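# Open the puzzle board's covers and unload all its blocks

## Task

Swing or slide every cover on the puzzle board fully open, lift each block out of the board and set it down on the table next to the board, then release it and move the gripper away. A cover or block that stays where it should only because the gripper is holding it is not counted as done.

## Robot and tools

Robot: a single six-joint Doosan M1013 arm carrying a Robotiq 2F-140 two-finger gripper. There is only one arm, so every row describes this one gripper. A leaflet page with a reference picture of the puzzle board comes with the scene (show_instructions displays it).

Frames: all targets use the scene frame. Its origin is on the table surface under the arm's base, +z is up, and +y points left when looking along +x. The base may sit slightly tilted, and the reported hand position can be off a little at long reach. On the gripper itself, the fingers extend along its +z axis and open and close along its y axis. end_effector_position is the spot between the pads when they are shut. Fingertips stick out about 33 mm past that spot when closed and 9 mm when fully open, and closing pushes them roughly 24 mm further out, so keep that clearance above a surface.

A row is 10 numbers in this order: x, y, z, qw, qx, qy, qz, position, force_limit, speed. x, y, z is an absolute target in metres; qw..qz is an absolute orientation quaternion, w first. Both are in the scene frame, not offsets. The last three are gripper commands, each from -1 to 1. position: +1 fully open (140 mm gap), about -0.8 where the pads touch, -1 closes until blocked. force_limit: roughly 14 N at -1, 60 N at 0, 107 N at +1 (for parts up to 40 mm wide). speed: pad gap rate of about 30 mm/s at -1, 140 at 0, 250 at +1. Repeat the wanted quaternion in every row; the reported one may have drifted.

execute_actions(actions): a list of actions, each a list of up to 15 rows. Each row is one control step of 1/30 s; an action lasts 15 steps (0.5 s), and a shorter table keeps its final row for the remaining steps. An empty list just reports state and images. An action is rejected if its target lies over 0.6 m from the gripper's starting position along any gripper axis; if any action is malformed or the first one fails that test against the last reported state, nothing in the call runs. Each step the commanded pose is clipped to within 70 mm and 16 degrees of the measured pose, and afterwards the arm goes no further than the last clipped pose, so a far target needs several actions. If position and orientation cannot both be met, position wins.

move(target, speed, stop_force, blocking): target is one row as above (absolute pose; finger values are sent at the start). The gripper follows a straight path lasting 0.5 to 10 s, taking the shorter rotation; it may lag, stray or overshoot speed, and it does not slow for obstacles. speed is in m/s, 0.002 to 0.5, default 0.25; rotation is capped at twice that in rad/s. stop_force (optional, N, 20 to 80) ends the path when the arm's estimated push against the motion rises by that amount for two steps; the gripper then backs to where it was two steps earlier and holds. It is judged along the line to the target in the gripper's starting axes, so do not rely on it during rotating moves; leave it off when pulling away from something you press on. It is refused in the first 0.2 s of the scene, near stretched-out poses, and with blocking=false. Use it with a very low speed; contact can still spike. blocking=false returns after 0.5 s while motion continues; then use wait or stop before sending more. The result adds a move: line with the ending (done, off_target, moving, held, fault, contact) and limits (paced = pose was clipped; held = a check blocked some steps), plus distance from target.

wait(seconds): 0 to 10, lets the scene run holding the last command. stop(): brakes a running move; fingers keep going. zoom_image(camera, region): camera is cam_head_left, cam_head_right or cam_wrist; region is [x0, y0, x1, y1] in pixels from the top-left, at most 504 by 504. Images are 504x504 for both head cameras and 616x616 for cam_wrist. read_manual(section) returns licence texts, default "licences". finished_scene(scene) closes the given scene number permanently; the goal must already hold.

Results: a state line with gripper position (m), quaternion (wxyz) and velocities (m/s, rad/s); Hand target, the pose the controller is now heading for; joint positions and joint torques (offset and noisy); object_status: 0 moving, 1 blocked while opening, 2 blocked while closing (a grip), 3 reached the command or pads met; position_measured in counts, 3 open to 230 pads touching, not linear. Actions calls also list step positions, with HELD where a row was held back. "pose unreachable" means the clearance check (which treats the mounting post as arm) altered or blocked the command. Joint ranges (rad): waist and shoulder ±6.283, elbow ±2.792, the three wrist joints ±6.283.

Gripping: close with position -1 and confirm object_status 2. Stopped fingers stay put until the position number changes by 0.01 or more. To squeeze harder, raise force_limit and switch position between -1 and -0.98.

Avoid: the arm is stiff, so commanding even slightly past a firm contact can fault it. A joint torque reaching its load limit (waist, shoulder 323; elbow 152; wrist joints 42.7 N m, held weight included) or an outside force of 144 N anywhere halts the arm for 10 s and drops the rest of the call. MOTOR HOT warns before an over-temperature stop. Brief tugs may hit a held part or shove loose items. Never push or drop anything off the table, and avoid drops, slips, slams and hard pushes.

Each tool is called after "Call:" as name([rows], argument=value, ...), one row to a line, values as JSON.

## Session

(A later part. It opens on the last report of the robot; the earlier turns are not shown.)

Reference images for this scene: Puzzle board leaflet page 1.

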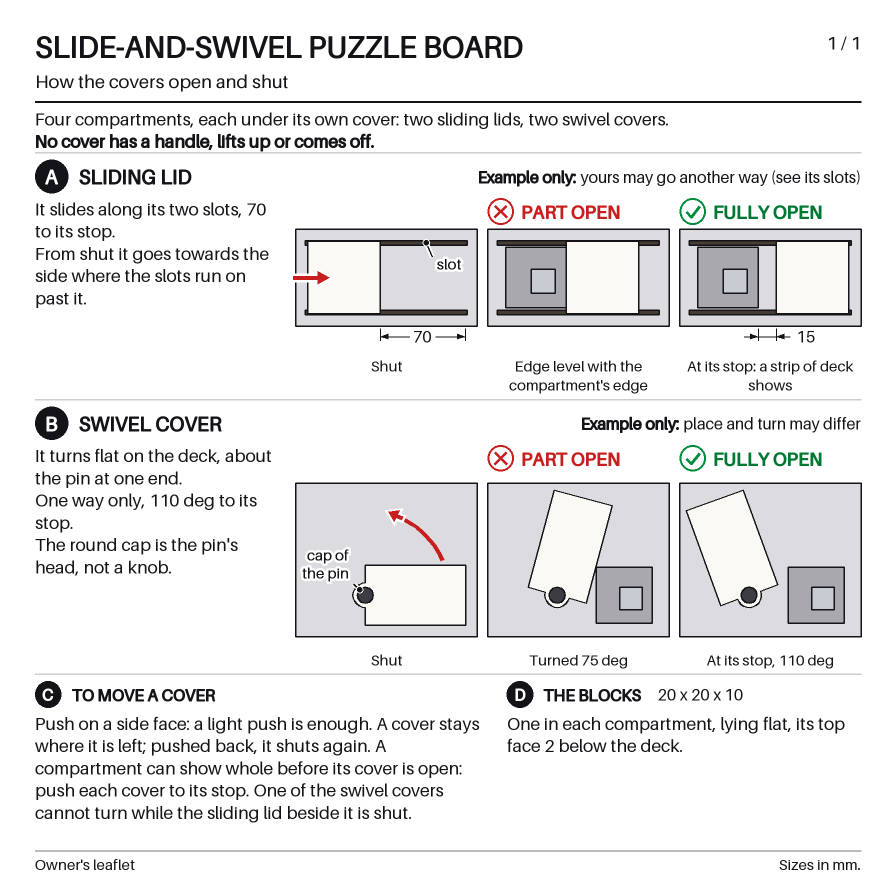

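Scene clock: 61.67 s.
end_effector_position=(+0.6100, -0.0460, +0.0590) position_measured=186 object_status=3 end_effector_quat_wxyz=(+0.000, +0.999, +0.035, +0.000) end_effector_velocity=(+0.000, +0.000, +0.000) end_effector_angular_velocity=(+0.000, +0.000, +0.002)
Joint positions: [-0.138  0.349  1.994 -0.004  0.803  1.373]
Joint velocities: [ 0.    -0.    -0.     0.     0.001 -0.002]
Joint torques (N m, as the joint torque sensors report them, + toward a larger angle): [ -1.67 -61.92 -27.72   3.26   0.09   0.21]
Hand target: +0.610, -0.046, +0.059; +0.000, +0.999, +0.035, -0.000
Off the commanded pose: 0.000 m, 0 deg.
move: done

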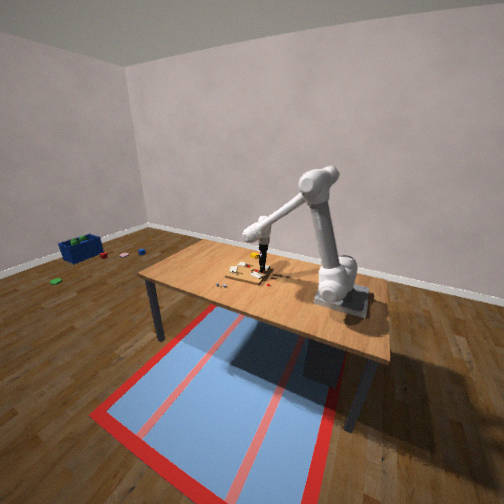

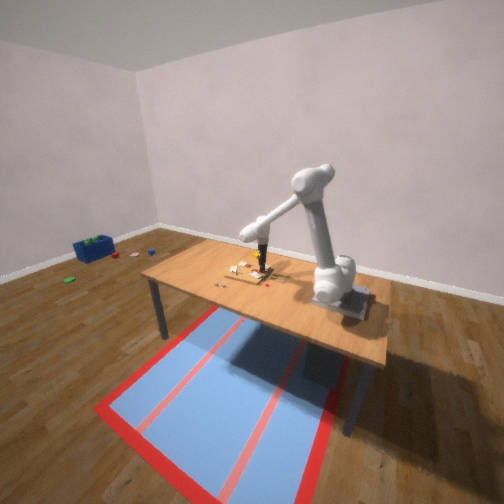

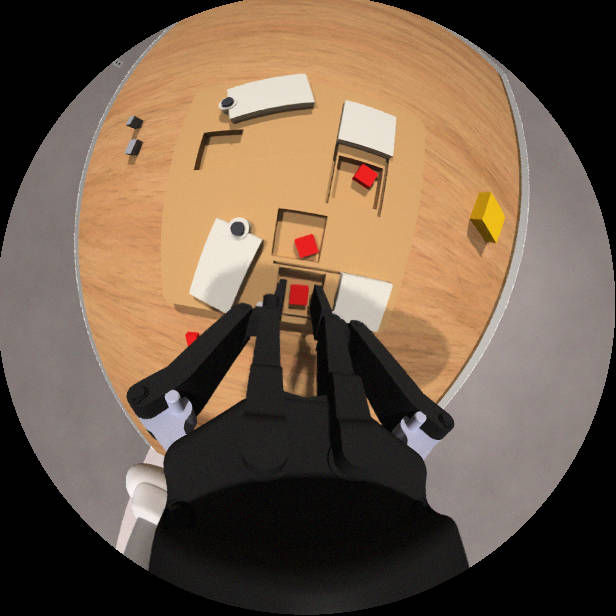

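Call:
move(target=[0.610,-0.0455,0.047,0,0.9994,0.035,0,-0.45,0,0], speed=0.008, stop_force=20)

Call:
move(target=[0.610,-0.0455,0.047,0,0.9994,0.035,0,-1,0,0], speed=0.004, stop_force=20)

Call:
move(target=[0.610,-0.0455,0.08,0,0.9994,0.035,0,-1,0,0], speed=0.08)

Call:
move(target=[0.51,-0.08,0.08,0,0.9994,0.035,0,-1,0,0])

Call:
move(target=[0.51,-0.08,0.0365,0,0.9994,0.035,0,-1,0,0], speed=0.05)

Call:
move(target=[0.51,-0.08,0.0365,0,0.9994,0.035,0,-0.45,0,0])

Call:
move(target=[0.51,-0.08,0.085,0,0.9994,0.035,0,-0.45,0,0])

Call:
move(target=[0.664,-0.039,0.085,0,0.978,0.208,0,-1,0,0])

Call:
move(target=[0.664,-0.039,0.058,0,0.978,0.208,0,-1,0,0], speed=0.05)

Call:
move(target=[0.664,-0.039,0.0545,0,0.978,0.208,0,-1,0,0], speed=0.004, stop_force=20)

Scene clock: 63.90 s.
end_effector_position=(+0.6100, -0.0455, +0.0470) position_measured=186 object_status=3 end_effector_quat_wxyz=(+0.000, +0.999, +0.035, -0.000) end_effector_velocity=(+0.000, -0.001, +0.000) end_effector_angular_velocity=(+0.000, -0.000, +0.000)
Joint positions: [-0.138  0.363  2.002 -0.004  0.781  1.374]
Joint velocities: [-0.001  0.    -0.     0.    -0.    -0.002]
Joint torques (N m, as the joint torque sensors report them, + toward a larger angle): [ -3.47 -63.86 -27.06   3.1    0.5    0.11]
Hand target: +0.610, -0.046, +0.047; +0.000, +0.999, +0.035, -0.000
Off the commanded pose: 0.000 m, 0 deg.
move: done

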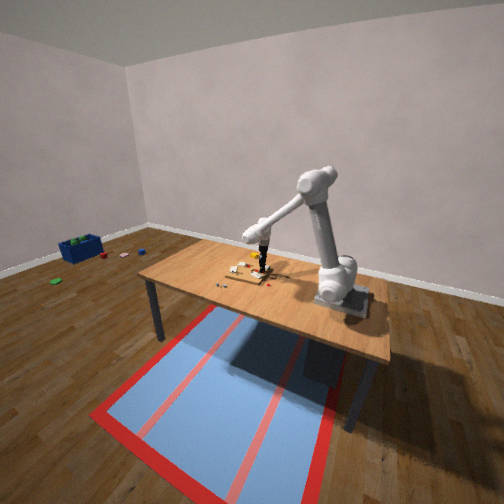

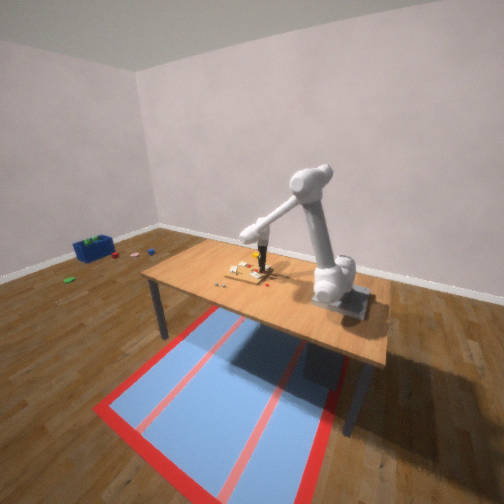

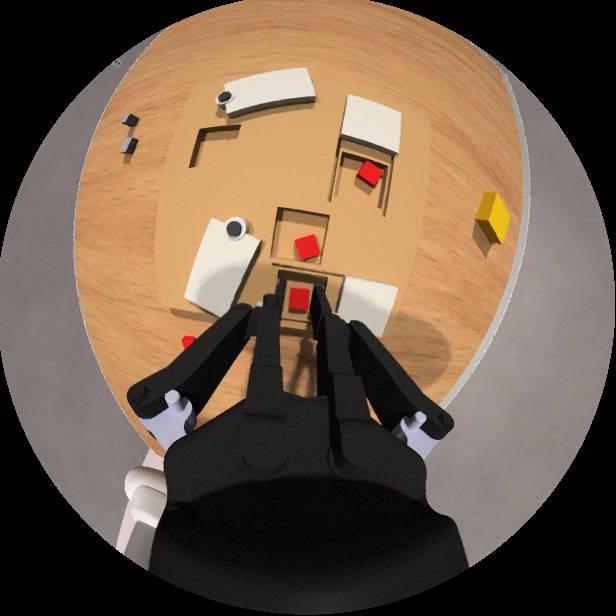

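Scene clock: 64.60 s.
end_effector_position=(+0.6100, -0.0455, +0.0470) position_measured=206 object_status=2 end_effector_quat_wxyz=(+0.000, +0.999, +0.035, -0.000) end_effector_velocity=(+0.000, -0.000, +0.000) end_effector_angular_velocity=(-0.000, -0.000, +0.000)
Joint positions: [-0.138  0.363  2.002 -0.004  0.781  1.374]
Joint velocities: [-0.001  0.    -0.    -0.     0.    -0.001]
Joint torques (N m, as the joint torque sensors report them, + toward a larger angle): [ -3.13 -56.66 -24.83   2.81  -1.23   0.01]
Hand target: +0.610, -0.045, +0.047; +0.000, +0.999, +0.035, +0.000
Off the commanded pose: 0.000 m, 0 deg.
move: done

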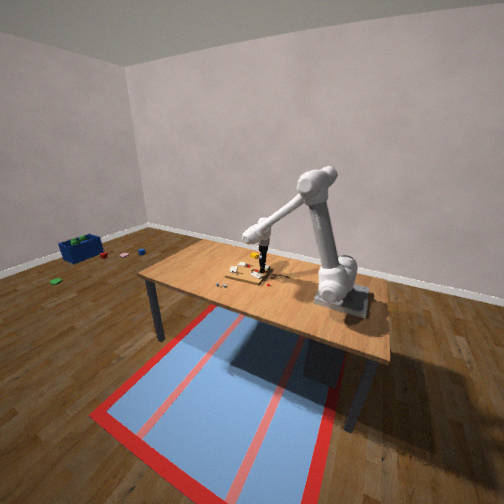

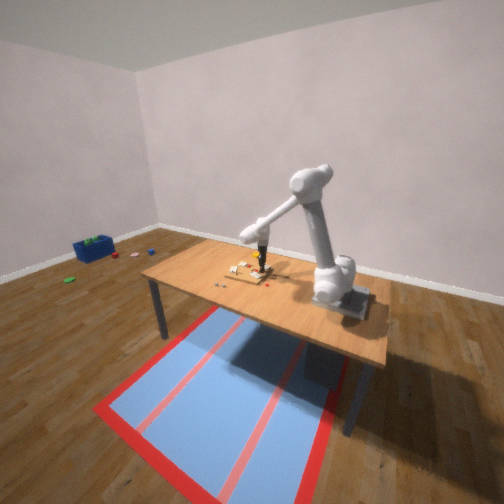

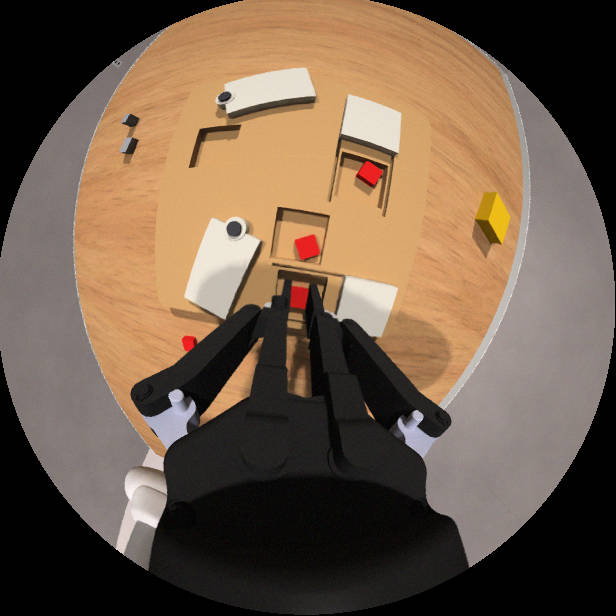

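Scene clock: 65.33 s.
end_effector_position=(+0.6100, -0.0455, +0.0800) position_measured=206 object_status=2 end_effector_quat_wxyz=(-0.000, +0.999, +0.035, +0.000) end_effector_velocity=(+0.000, -0.001, +0.000) end_effector_angular_velocity=(-0.000, -0.001, +0.001)
Joint positions: [-0.137  0.323  1.981 -0.003  0.842  1.374]
Joint velocities: [-0.001 -0.    -0.    -0.    -0.    -0.001]
Joint torques (N m, as the joint torque sensors report them, + toward a larger angle): [ -1.46 -60.02 -28.87   3.28   0.29  -0.09]
Hand target: +0.610, -0.045, +0.080; -0.000, +0.999, +0.035, +0.000
Off the commanded pose: 0.000 m, 0 deg.
move: done

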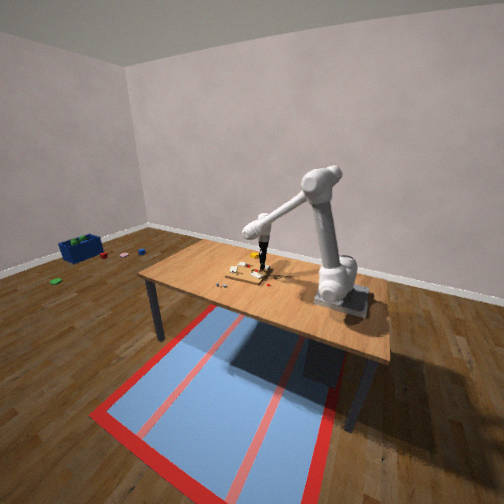

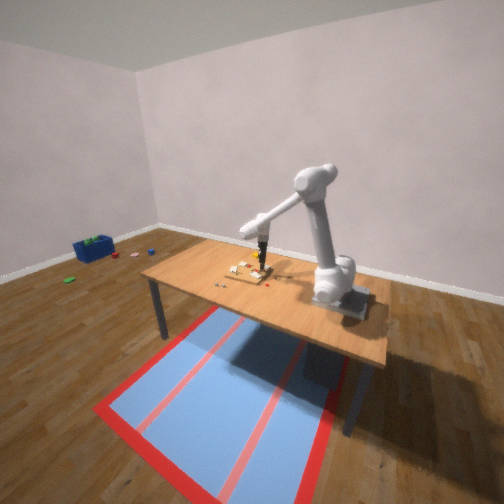

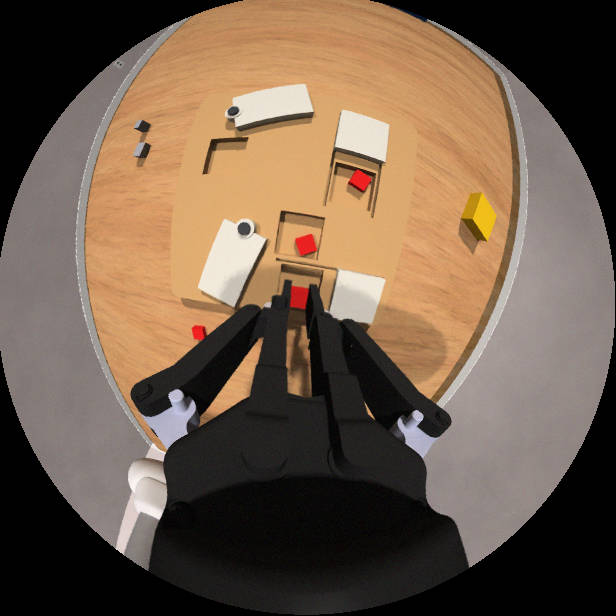

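Scene clock: 66.10 s.
end_effector_position=(+0.5101, -0.0801, +0.0801) position_measured=206 object_status=2 end_effector_quat_wxyz=(-0.000, +0.999, +0.035, +0.000) end_effector_velocity=(-0.000, +0.000, +0.000) end_effector_angular_velocity=(+0.000, -0.001, -0.001)
Joint positions: [-0.229  0.195  2.158 -0.004  0.793  1.283]
Joint velocities: [-0.    -0.001  0.     0.001 -0.     0.001]
Joint torques (N m, as the joint torque sensors report them, + toward a larger angle): [ -2.25 -48.42 -28.36   3.44   0.06   0.02]
Hand target: +0.510, -0.080, +0.080; -0.000, +0.999, +0.035, +0.000
Off the commanded pose: 0.000 m, 0 deg.
move: done

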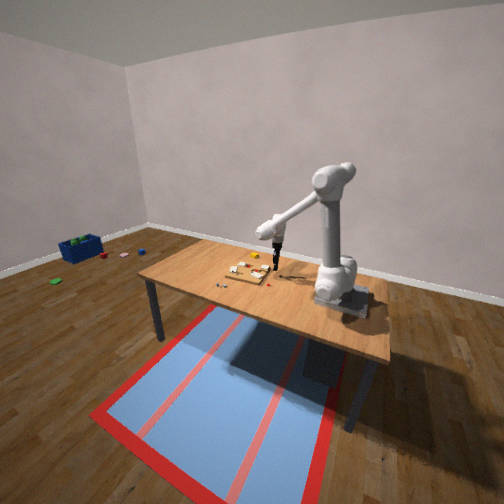

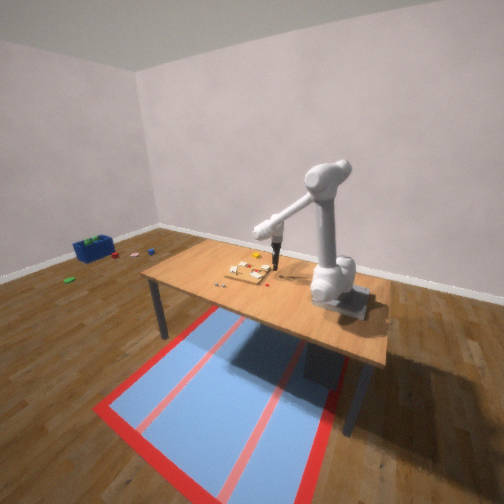

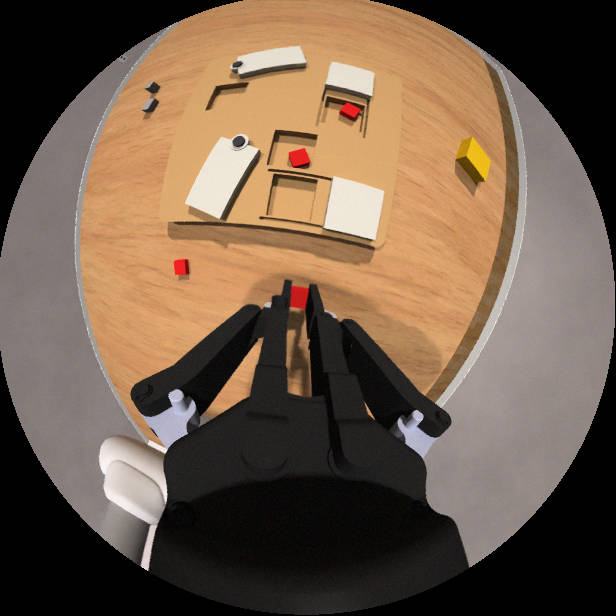

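Scene clock: 67.23 s.
end_effector_position=(+0.5100, -0.0800, +0.0365) position_measured=206 object_status=2 end_effector_quat_wxyz=(+0.000, +0.999, +0.035, -0.000) end_effector_velocity=(+0.001, -0.001, +0.001) end_effector_angular_velocity=(-0.001, -0.002, +0.001)
Joint positions: [-0.229  0.257  2.188 -0.005  0.7    1.284]
Joint velocities: [-0.001 -0.    -0.001 -0.    -0.001 -0.002]
Joint torques (N m, as the joint torque sensors report them, + toward a larger angle): [ -2.94 -49.96 -24.89   2.95   0.06   0.06]
Hand target: +0.510, -0.080, +0.036; +0.000, +0.999, +0.035, -0.000
Off the commanded pose: 0.000 m, 0 deg.
move: done

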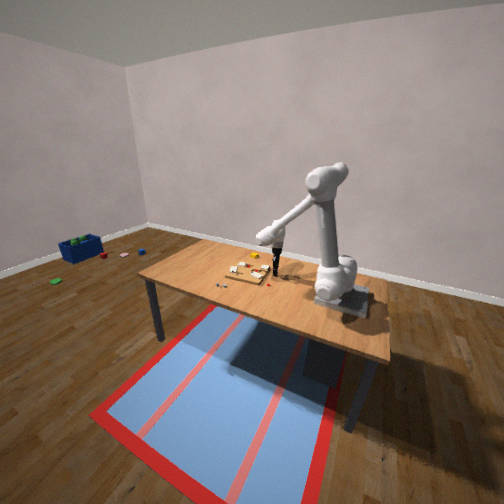

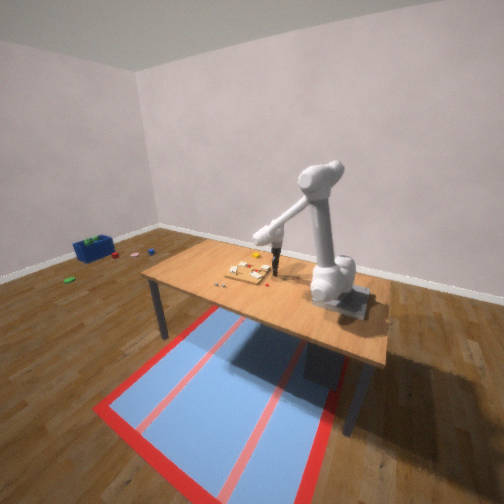

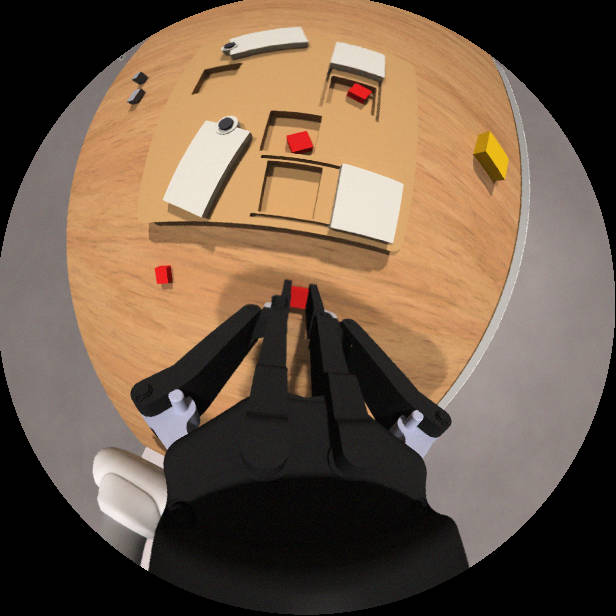

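Scene clock: 67.93 s.
end_effector_position=(+0.5100, -0.0800, +0.0365) position_measured=186 object_status=3 end_effector_quat_wxyz=(+0.000, +0.999, +0.035, -0.000) end_effector_velocity=(-0.001, +0.001, -0.001) end_effector_angular_velocity=(+0.000, +0.002, +0.000)
Joint positions: [-0.229  0.257  2.188 -0.005  0.7    1.284]
Joint velocities: [ 0.002 -0.     0.001 -0.     0.     0.001]
Joint torques (N m, as the joint torque sensors report them, + toward a larger angle): [ -0.61 -50.87 -24.87   2.88   0.26  -0.18]
Hand target: +0.510, -0.080, +0.036; +0.000, +0.999, +0.035, +0.000
Off the commanded pose: 0.000 m, 0 deg.
move: done

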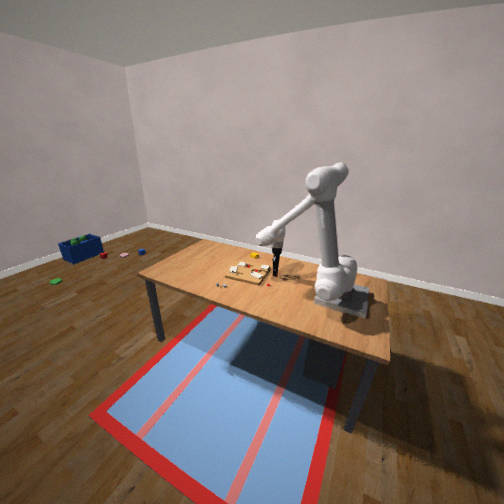

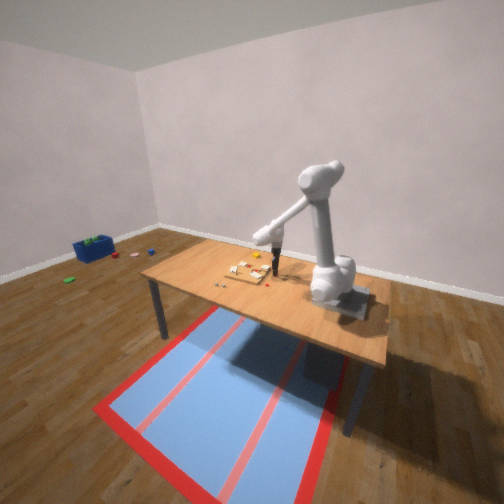

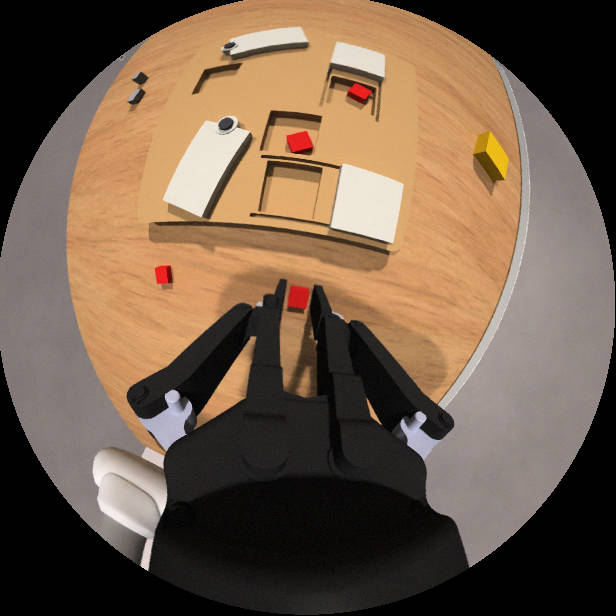

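Scene clock: 68.63 s.
end_effector_position=(+0.5100, -0.0800, +0.0850) position_measured=186 object_status=3 end_effector_quat_wxyz=(-0.000, +0.999, +0.035, -0.000) end_effector_velocity=(+0.000, -0.000, +0.000) end_effector_angular_velocity=(-0.000, -0.000, -0.000)
Joint positions: [-0.229  0.188  2.154 -0.004  0.803  1.283]
Joint velocities: [-0.    -0.001 -0.    -0.     0.    -0.   ]
Joint torques (N m, as the joint torque sensors report them, + toward a larger angle): [ -2.79 -47.5  -27.2    3.16   0.21   0.13]
Hand target: +0.510, -0.080, +0.085; -0.000, +0.999, +0.035, +0.000
Off the commanded pose: 0.000 m, 0 deg.
move: done

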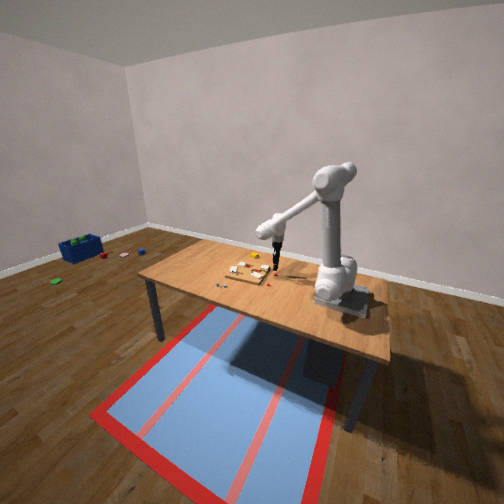

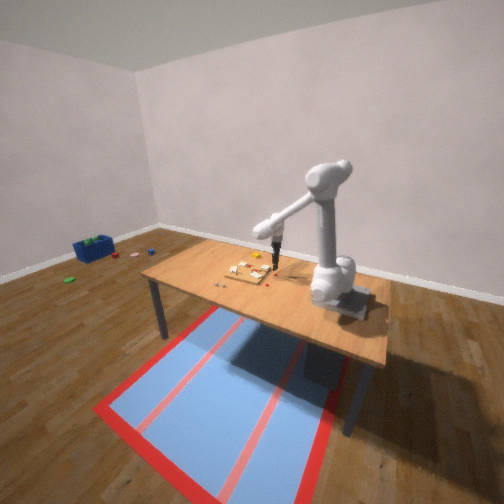

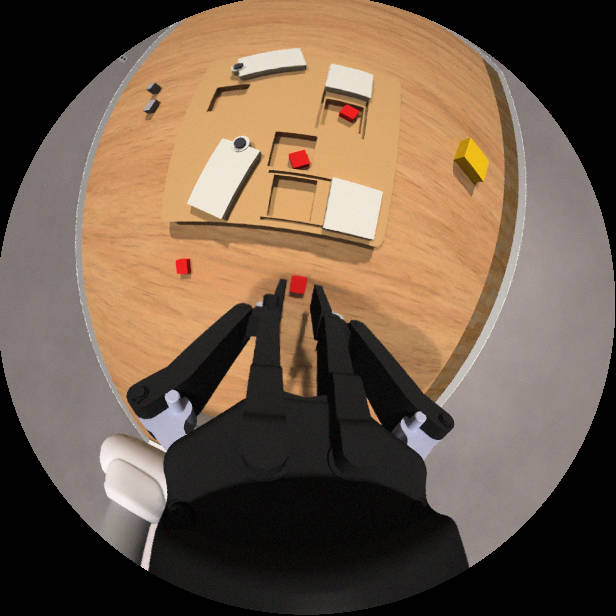

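Scene clock: 69.67 s.
end_effector_position=(+0.6639, -0.0388, +0.0849) position_measured=233 object_status=3 end_effector_quat_wxyz=(+0.000, +0.978, +0.208, -0.000) end_effector_velocity=(+0.002, +0.000, +0.001) end_effector_angular_velocity=(-0.000, -0.003, +0.001)
Joint positions: [-0.117  0.388  1.872 -0.003  0.885  1.045]
Joint velocities: [ 0.001  0.001 -0.003  0.    -0.    -0.   ]
Joint torques (N m, as the joint torque sensors report them, + toward a larger angle): [ -0.7  -69.14 -29.72   3.56   0.1    0.17]
Hand target: +0.664, -0.039, +0.085; +0.000, +0.978, +0.208, -0.000
Off the commanded pose: 0.000 m, 0 deg.
move: done

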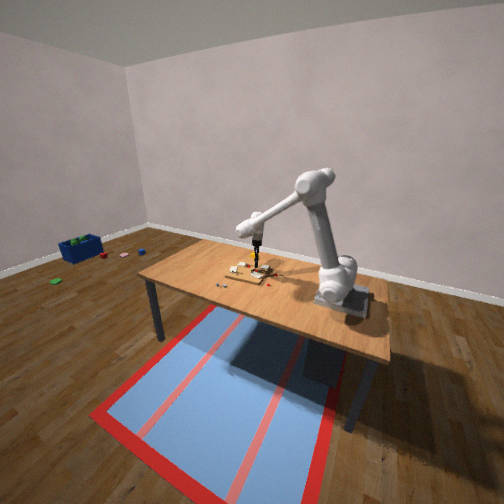

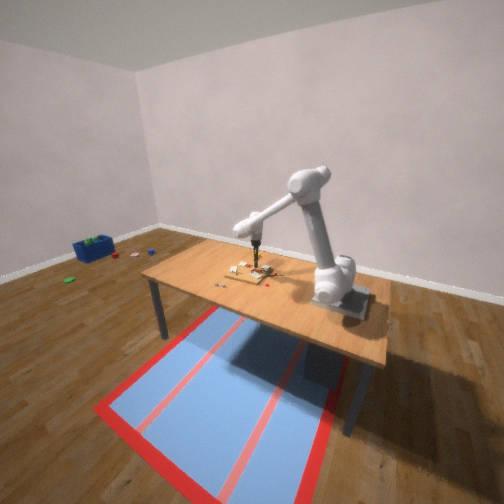

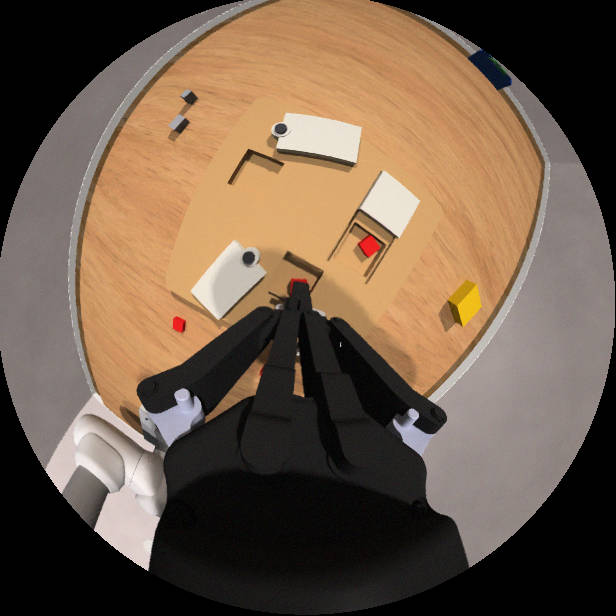

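Scene clock: 70.47 s.
end_effector_position=(+0.6640, -0.0390, +0.0580) position_measured=233 object_status=3 end_effector_quat_wxyz=(-0.000, +0.978, +0.208, -0.000) end_effector_velocity=(-0.001, +0.001, -0.000) end_effector_angular_velocity=(+0.000, +0.001, +0.001)
Joint positions: [-0.117  0.418  1.889 -0.003  0.839  1.045]
Joint velocities: [ 0.001 -0.     0.001  0.     0.    -0.   ]
Joint torques (N m, as the joint torque sensors report them, + toward a larger angle): [ -0.67 -68.72 -28.13   3.05  -0.04  -0.1 ]
Hand target: +0.664, -0.039, +0.058; +0.000, +0.978, +0.208, -0.000
Off the commanded pose: 0.000 m, 0 deg.
move: done

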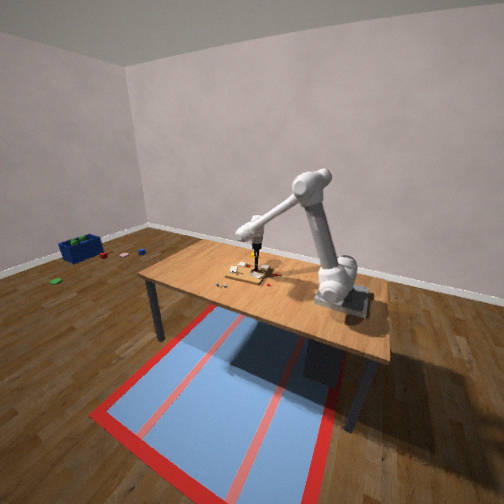

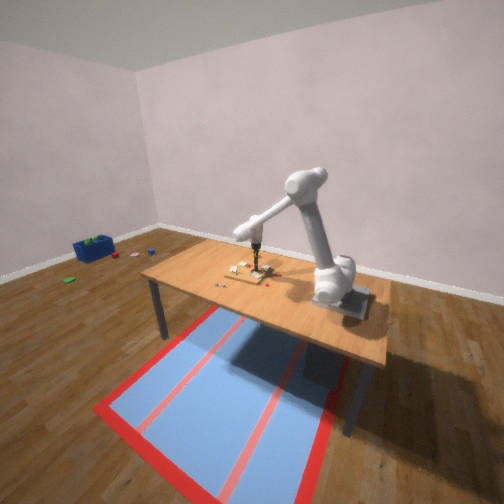

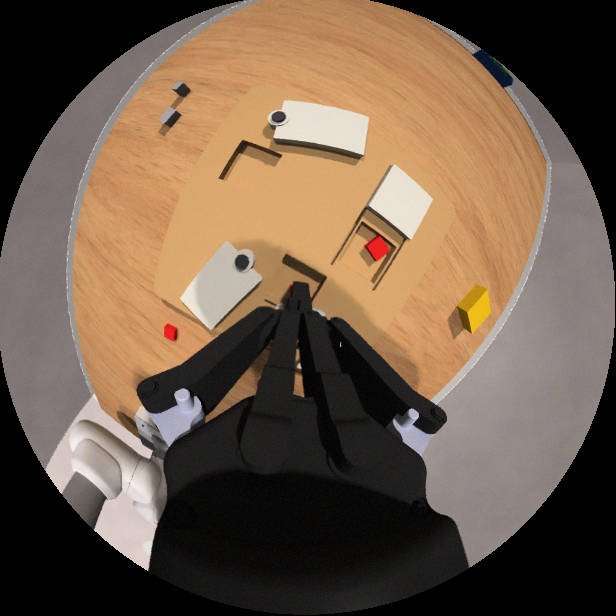

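Scene clock: 71.63 s.
end_effector_position=(+0.6640, -0.0390, +0.0547) position_measured=233 object_status=3 end_effector_quat_wxyz=(+0.000, +0.978, +0.208, +0.000) end_effector_velocity=(+0.000, +0.001, +0.001) end_effector_angular_velocity=(+0.000, +0.000, +0.001)
Joint positions: [-0.117  0.421  1.891 -0.003  0.833  1.045]
Joint velocities: [ 0.001 -0.001 -0.001  0.     0.002  0.   ]
Joint torques (N m, as the joint torque sensors report them, + toward a larger angle): [ -1.88 -55.76 -22.54   3.06  -1.61   0.14]
Hand target: +0.664, -0.039, +0.055; +0.000, +0.978, +0.208, +0.000
Off the commanded pose: 0.000 m, 0 deg.
move: contact

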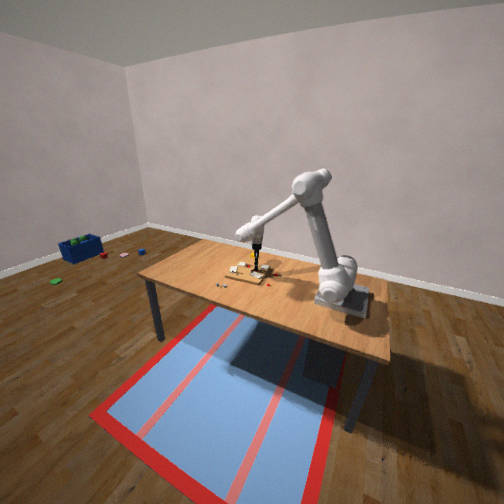

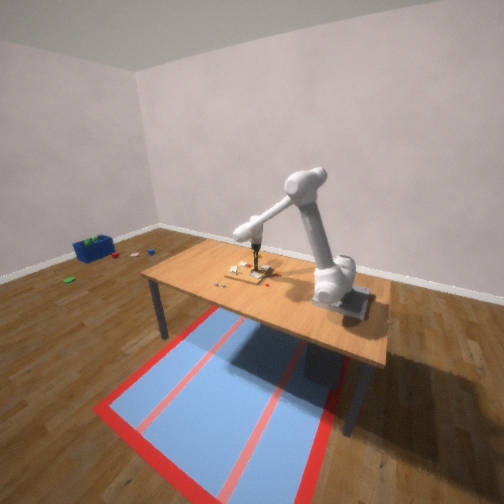

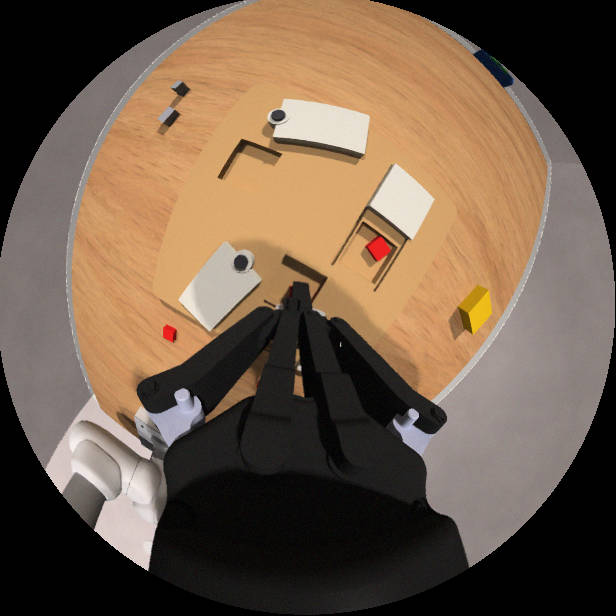

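Call:
move(target=[0.671,-0.030,0.0545,0,0.9994,0.035,0,-1,0,0], speed=0.1)

Call:
move(target=[0.671,-0.030,0.059,0,0.9994,0.035,0,-1,0,0], speed=0.02)

Call:
move(target=[0.671,-0.030,0.059,0,0.9994,0.035,0,-0.45,0,0])

Call:
zoom_image(camera="cam_wrist", region=[240,200,370,330])

Scene clock: 73.80 s.
end_effector_position=(+0.6710, -0.0299, +0.0545) position_measured=233 object_status=3 end_effector_quat_wxyz=(-0.000, +0.999, +0.035, +0.000) end_effector_velocity=(+0.000, -0.001, +0.000) end_effector_angular_velocity=(-0.000, -0.001, -0.001)
Joint positions: [-0.103  0.43   1.878 -0.003  0.838  1.408]
Joint velocities: [-0.001  0.    -0.    -0.    -0.     0.   ]
Joint torques (N m, as the joint torque sensors report them, + toward a larger angle): [  9.65 -47.41 -21.3    7.53  -3.01  -0.03]
Hand target: +0.671, -0.030, +0.054; +0.000, +0.999, +0.035, -0.000
Off the commanded pose: 0.000 m, 0 deg.
move: done

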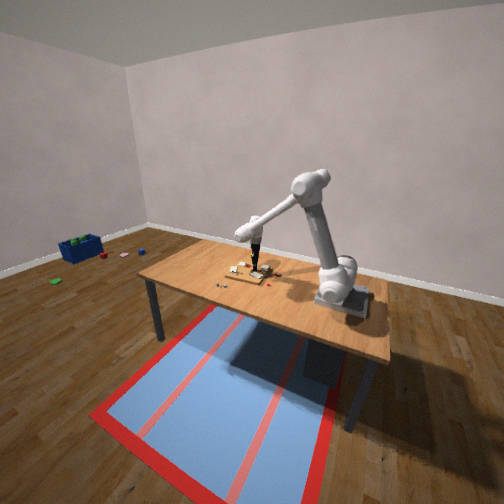

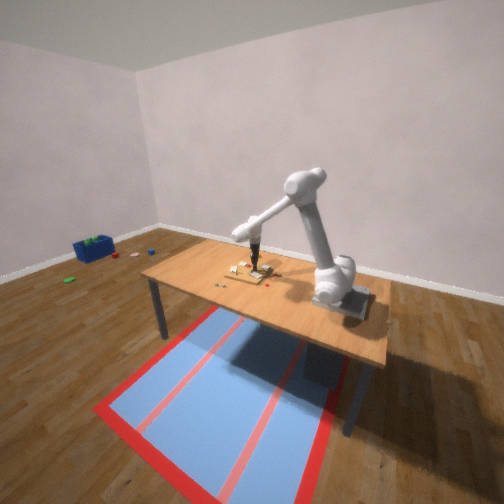

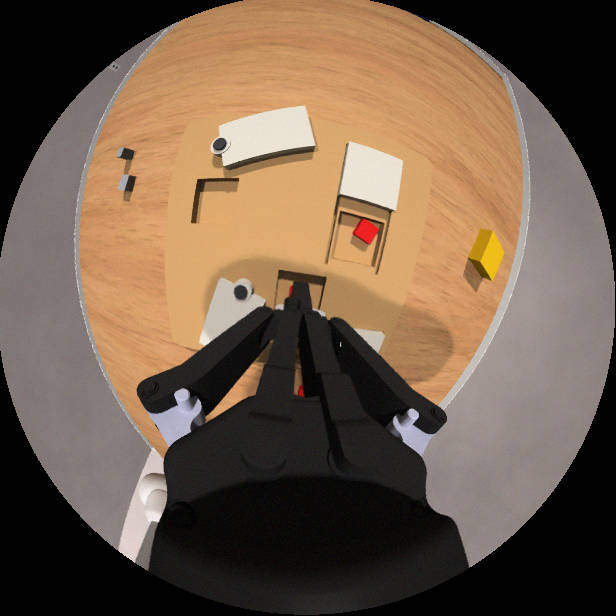

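Scene clock: 74.50 s.
end_effector_position=(+0.6710, -0.0299, +0.0590) position_measured=233 object_status=3 end_effector_quat_wxyz=(+0.000, +0.999, +0.035, +0.000) end_effector_velocity=(-0.000, +0.000, -0.000) end_effector_angular_velocity=(-0.000, +0.000, +0.003)
Joint positions: [-0.103  0.425  1.875 -0.003  0.846  1.408]
Joint velocities: [ 0.    -0.     0.    -0.    -0.    -0.002]
Joint torques (N m, as the joint torque sensors report them, + toward a larger angle): [ -0.22 -69.39 -29.59   3.33  -0.13   0.31]
Hand target: +0.671, -0.030, +0.059; -0.000, +0.999, +0.035, +0.000
Off the commanded pose: 0.000 m, 0 deg.
move: done

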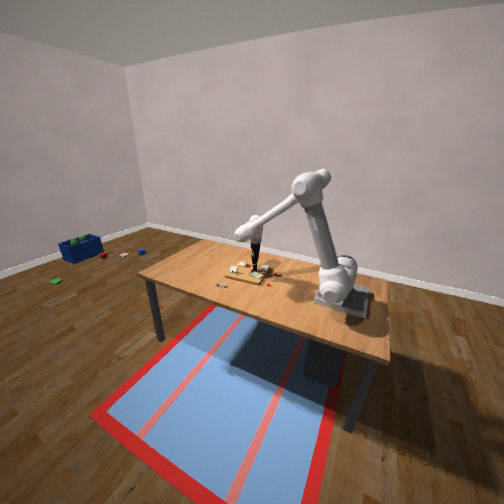

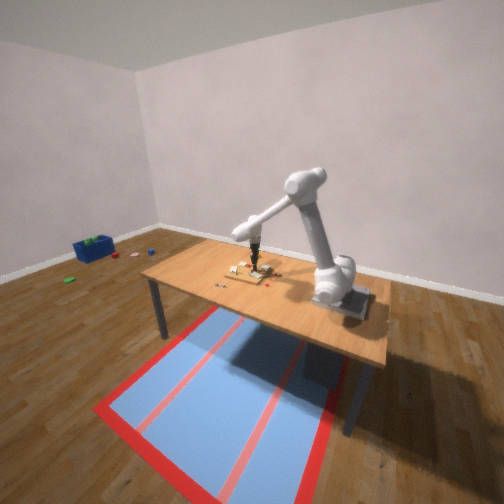

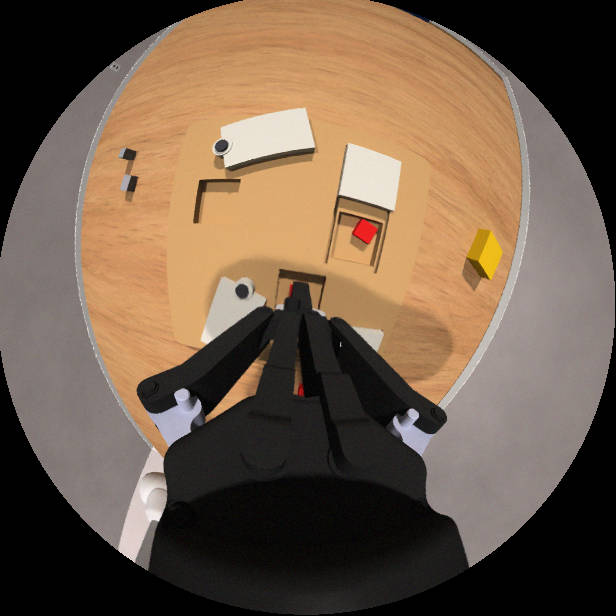

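Scene clock: 75.20 s.
end_effector_position=(+0.6710, -0.0300, +0.0590) position_measured=186 object_status=3 end_effector_quat_wxyz=(+0.000, +0.999, +0.035, +0.000) end_effector_velocity=(-0.000, +0.000, +0.000) end_effector_angular_velocity=(+0.000, +0.000, +0.002)
Joint positions: [-0.103  0.425  1.875 -0.003  0.846  1.408]
Joint velocities: [ 0.001 -0.     0.     0.     0.    -0.002]
Joint torques (N m, as the joint torque sensors report them, + toward a larger angle): [ -1.31 -71.48 -28.74   3.38   0.23   0.19]
Hand target: +0.671, -0.030, +0.059; +0.000, +0.999, +0.035, -0.000
Off the commanded pose: 0.000 m, 0 deg.
move: done

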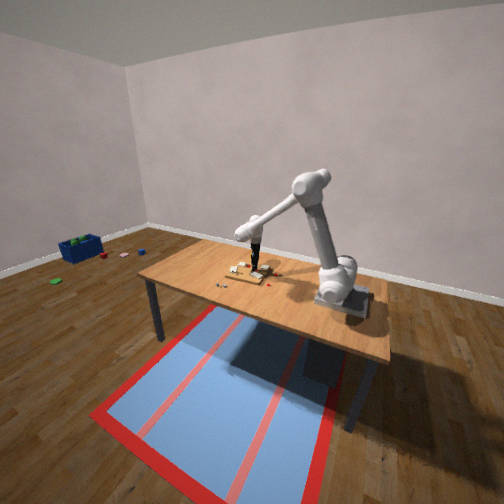

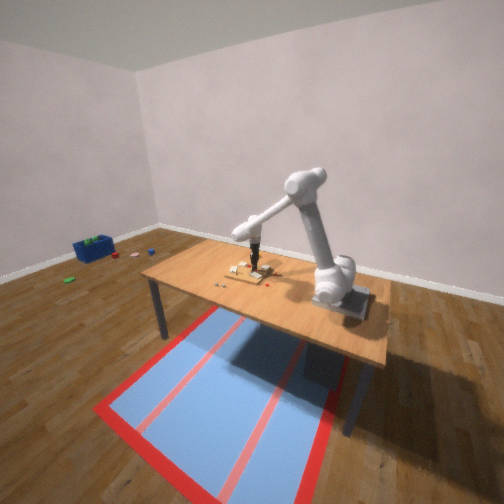

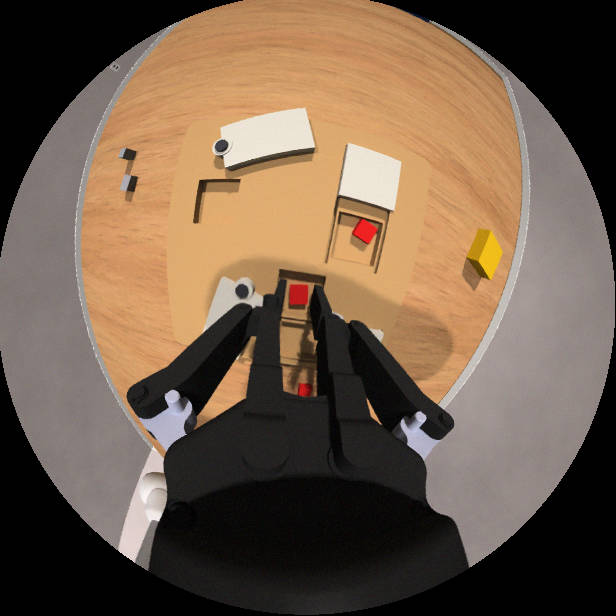

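Region (240, 200, 370, 330) of cam_wrist's 616x616 image, scaled by 3.877, with more detail than that image has.

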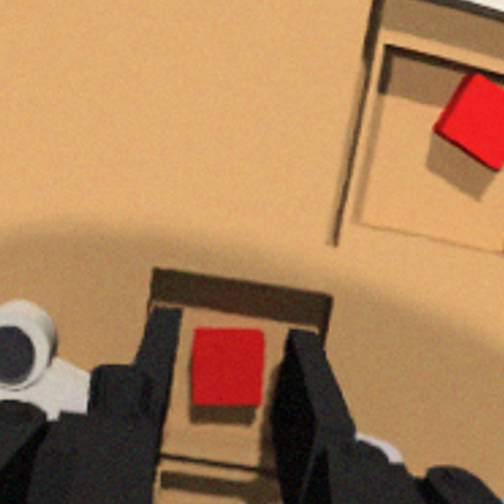

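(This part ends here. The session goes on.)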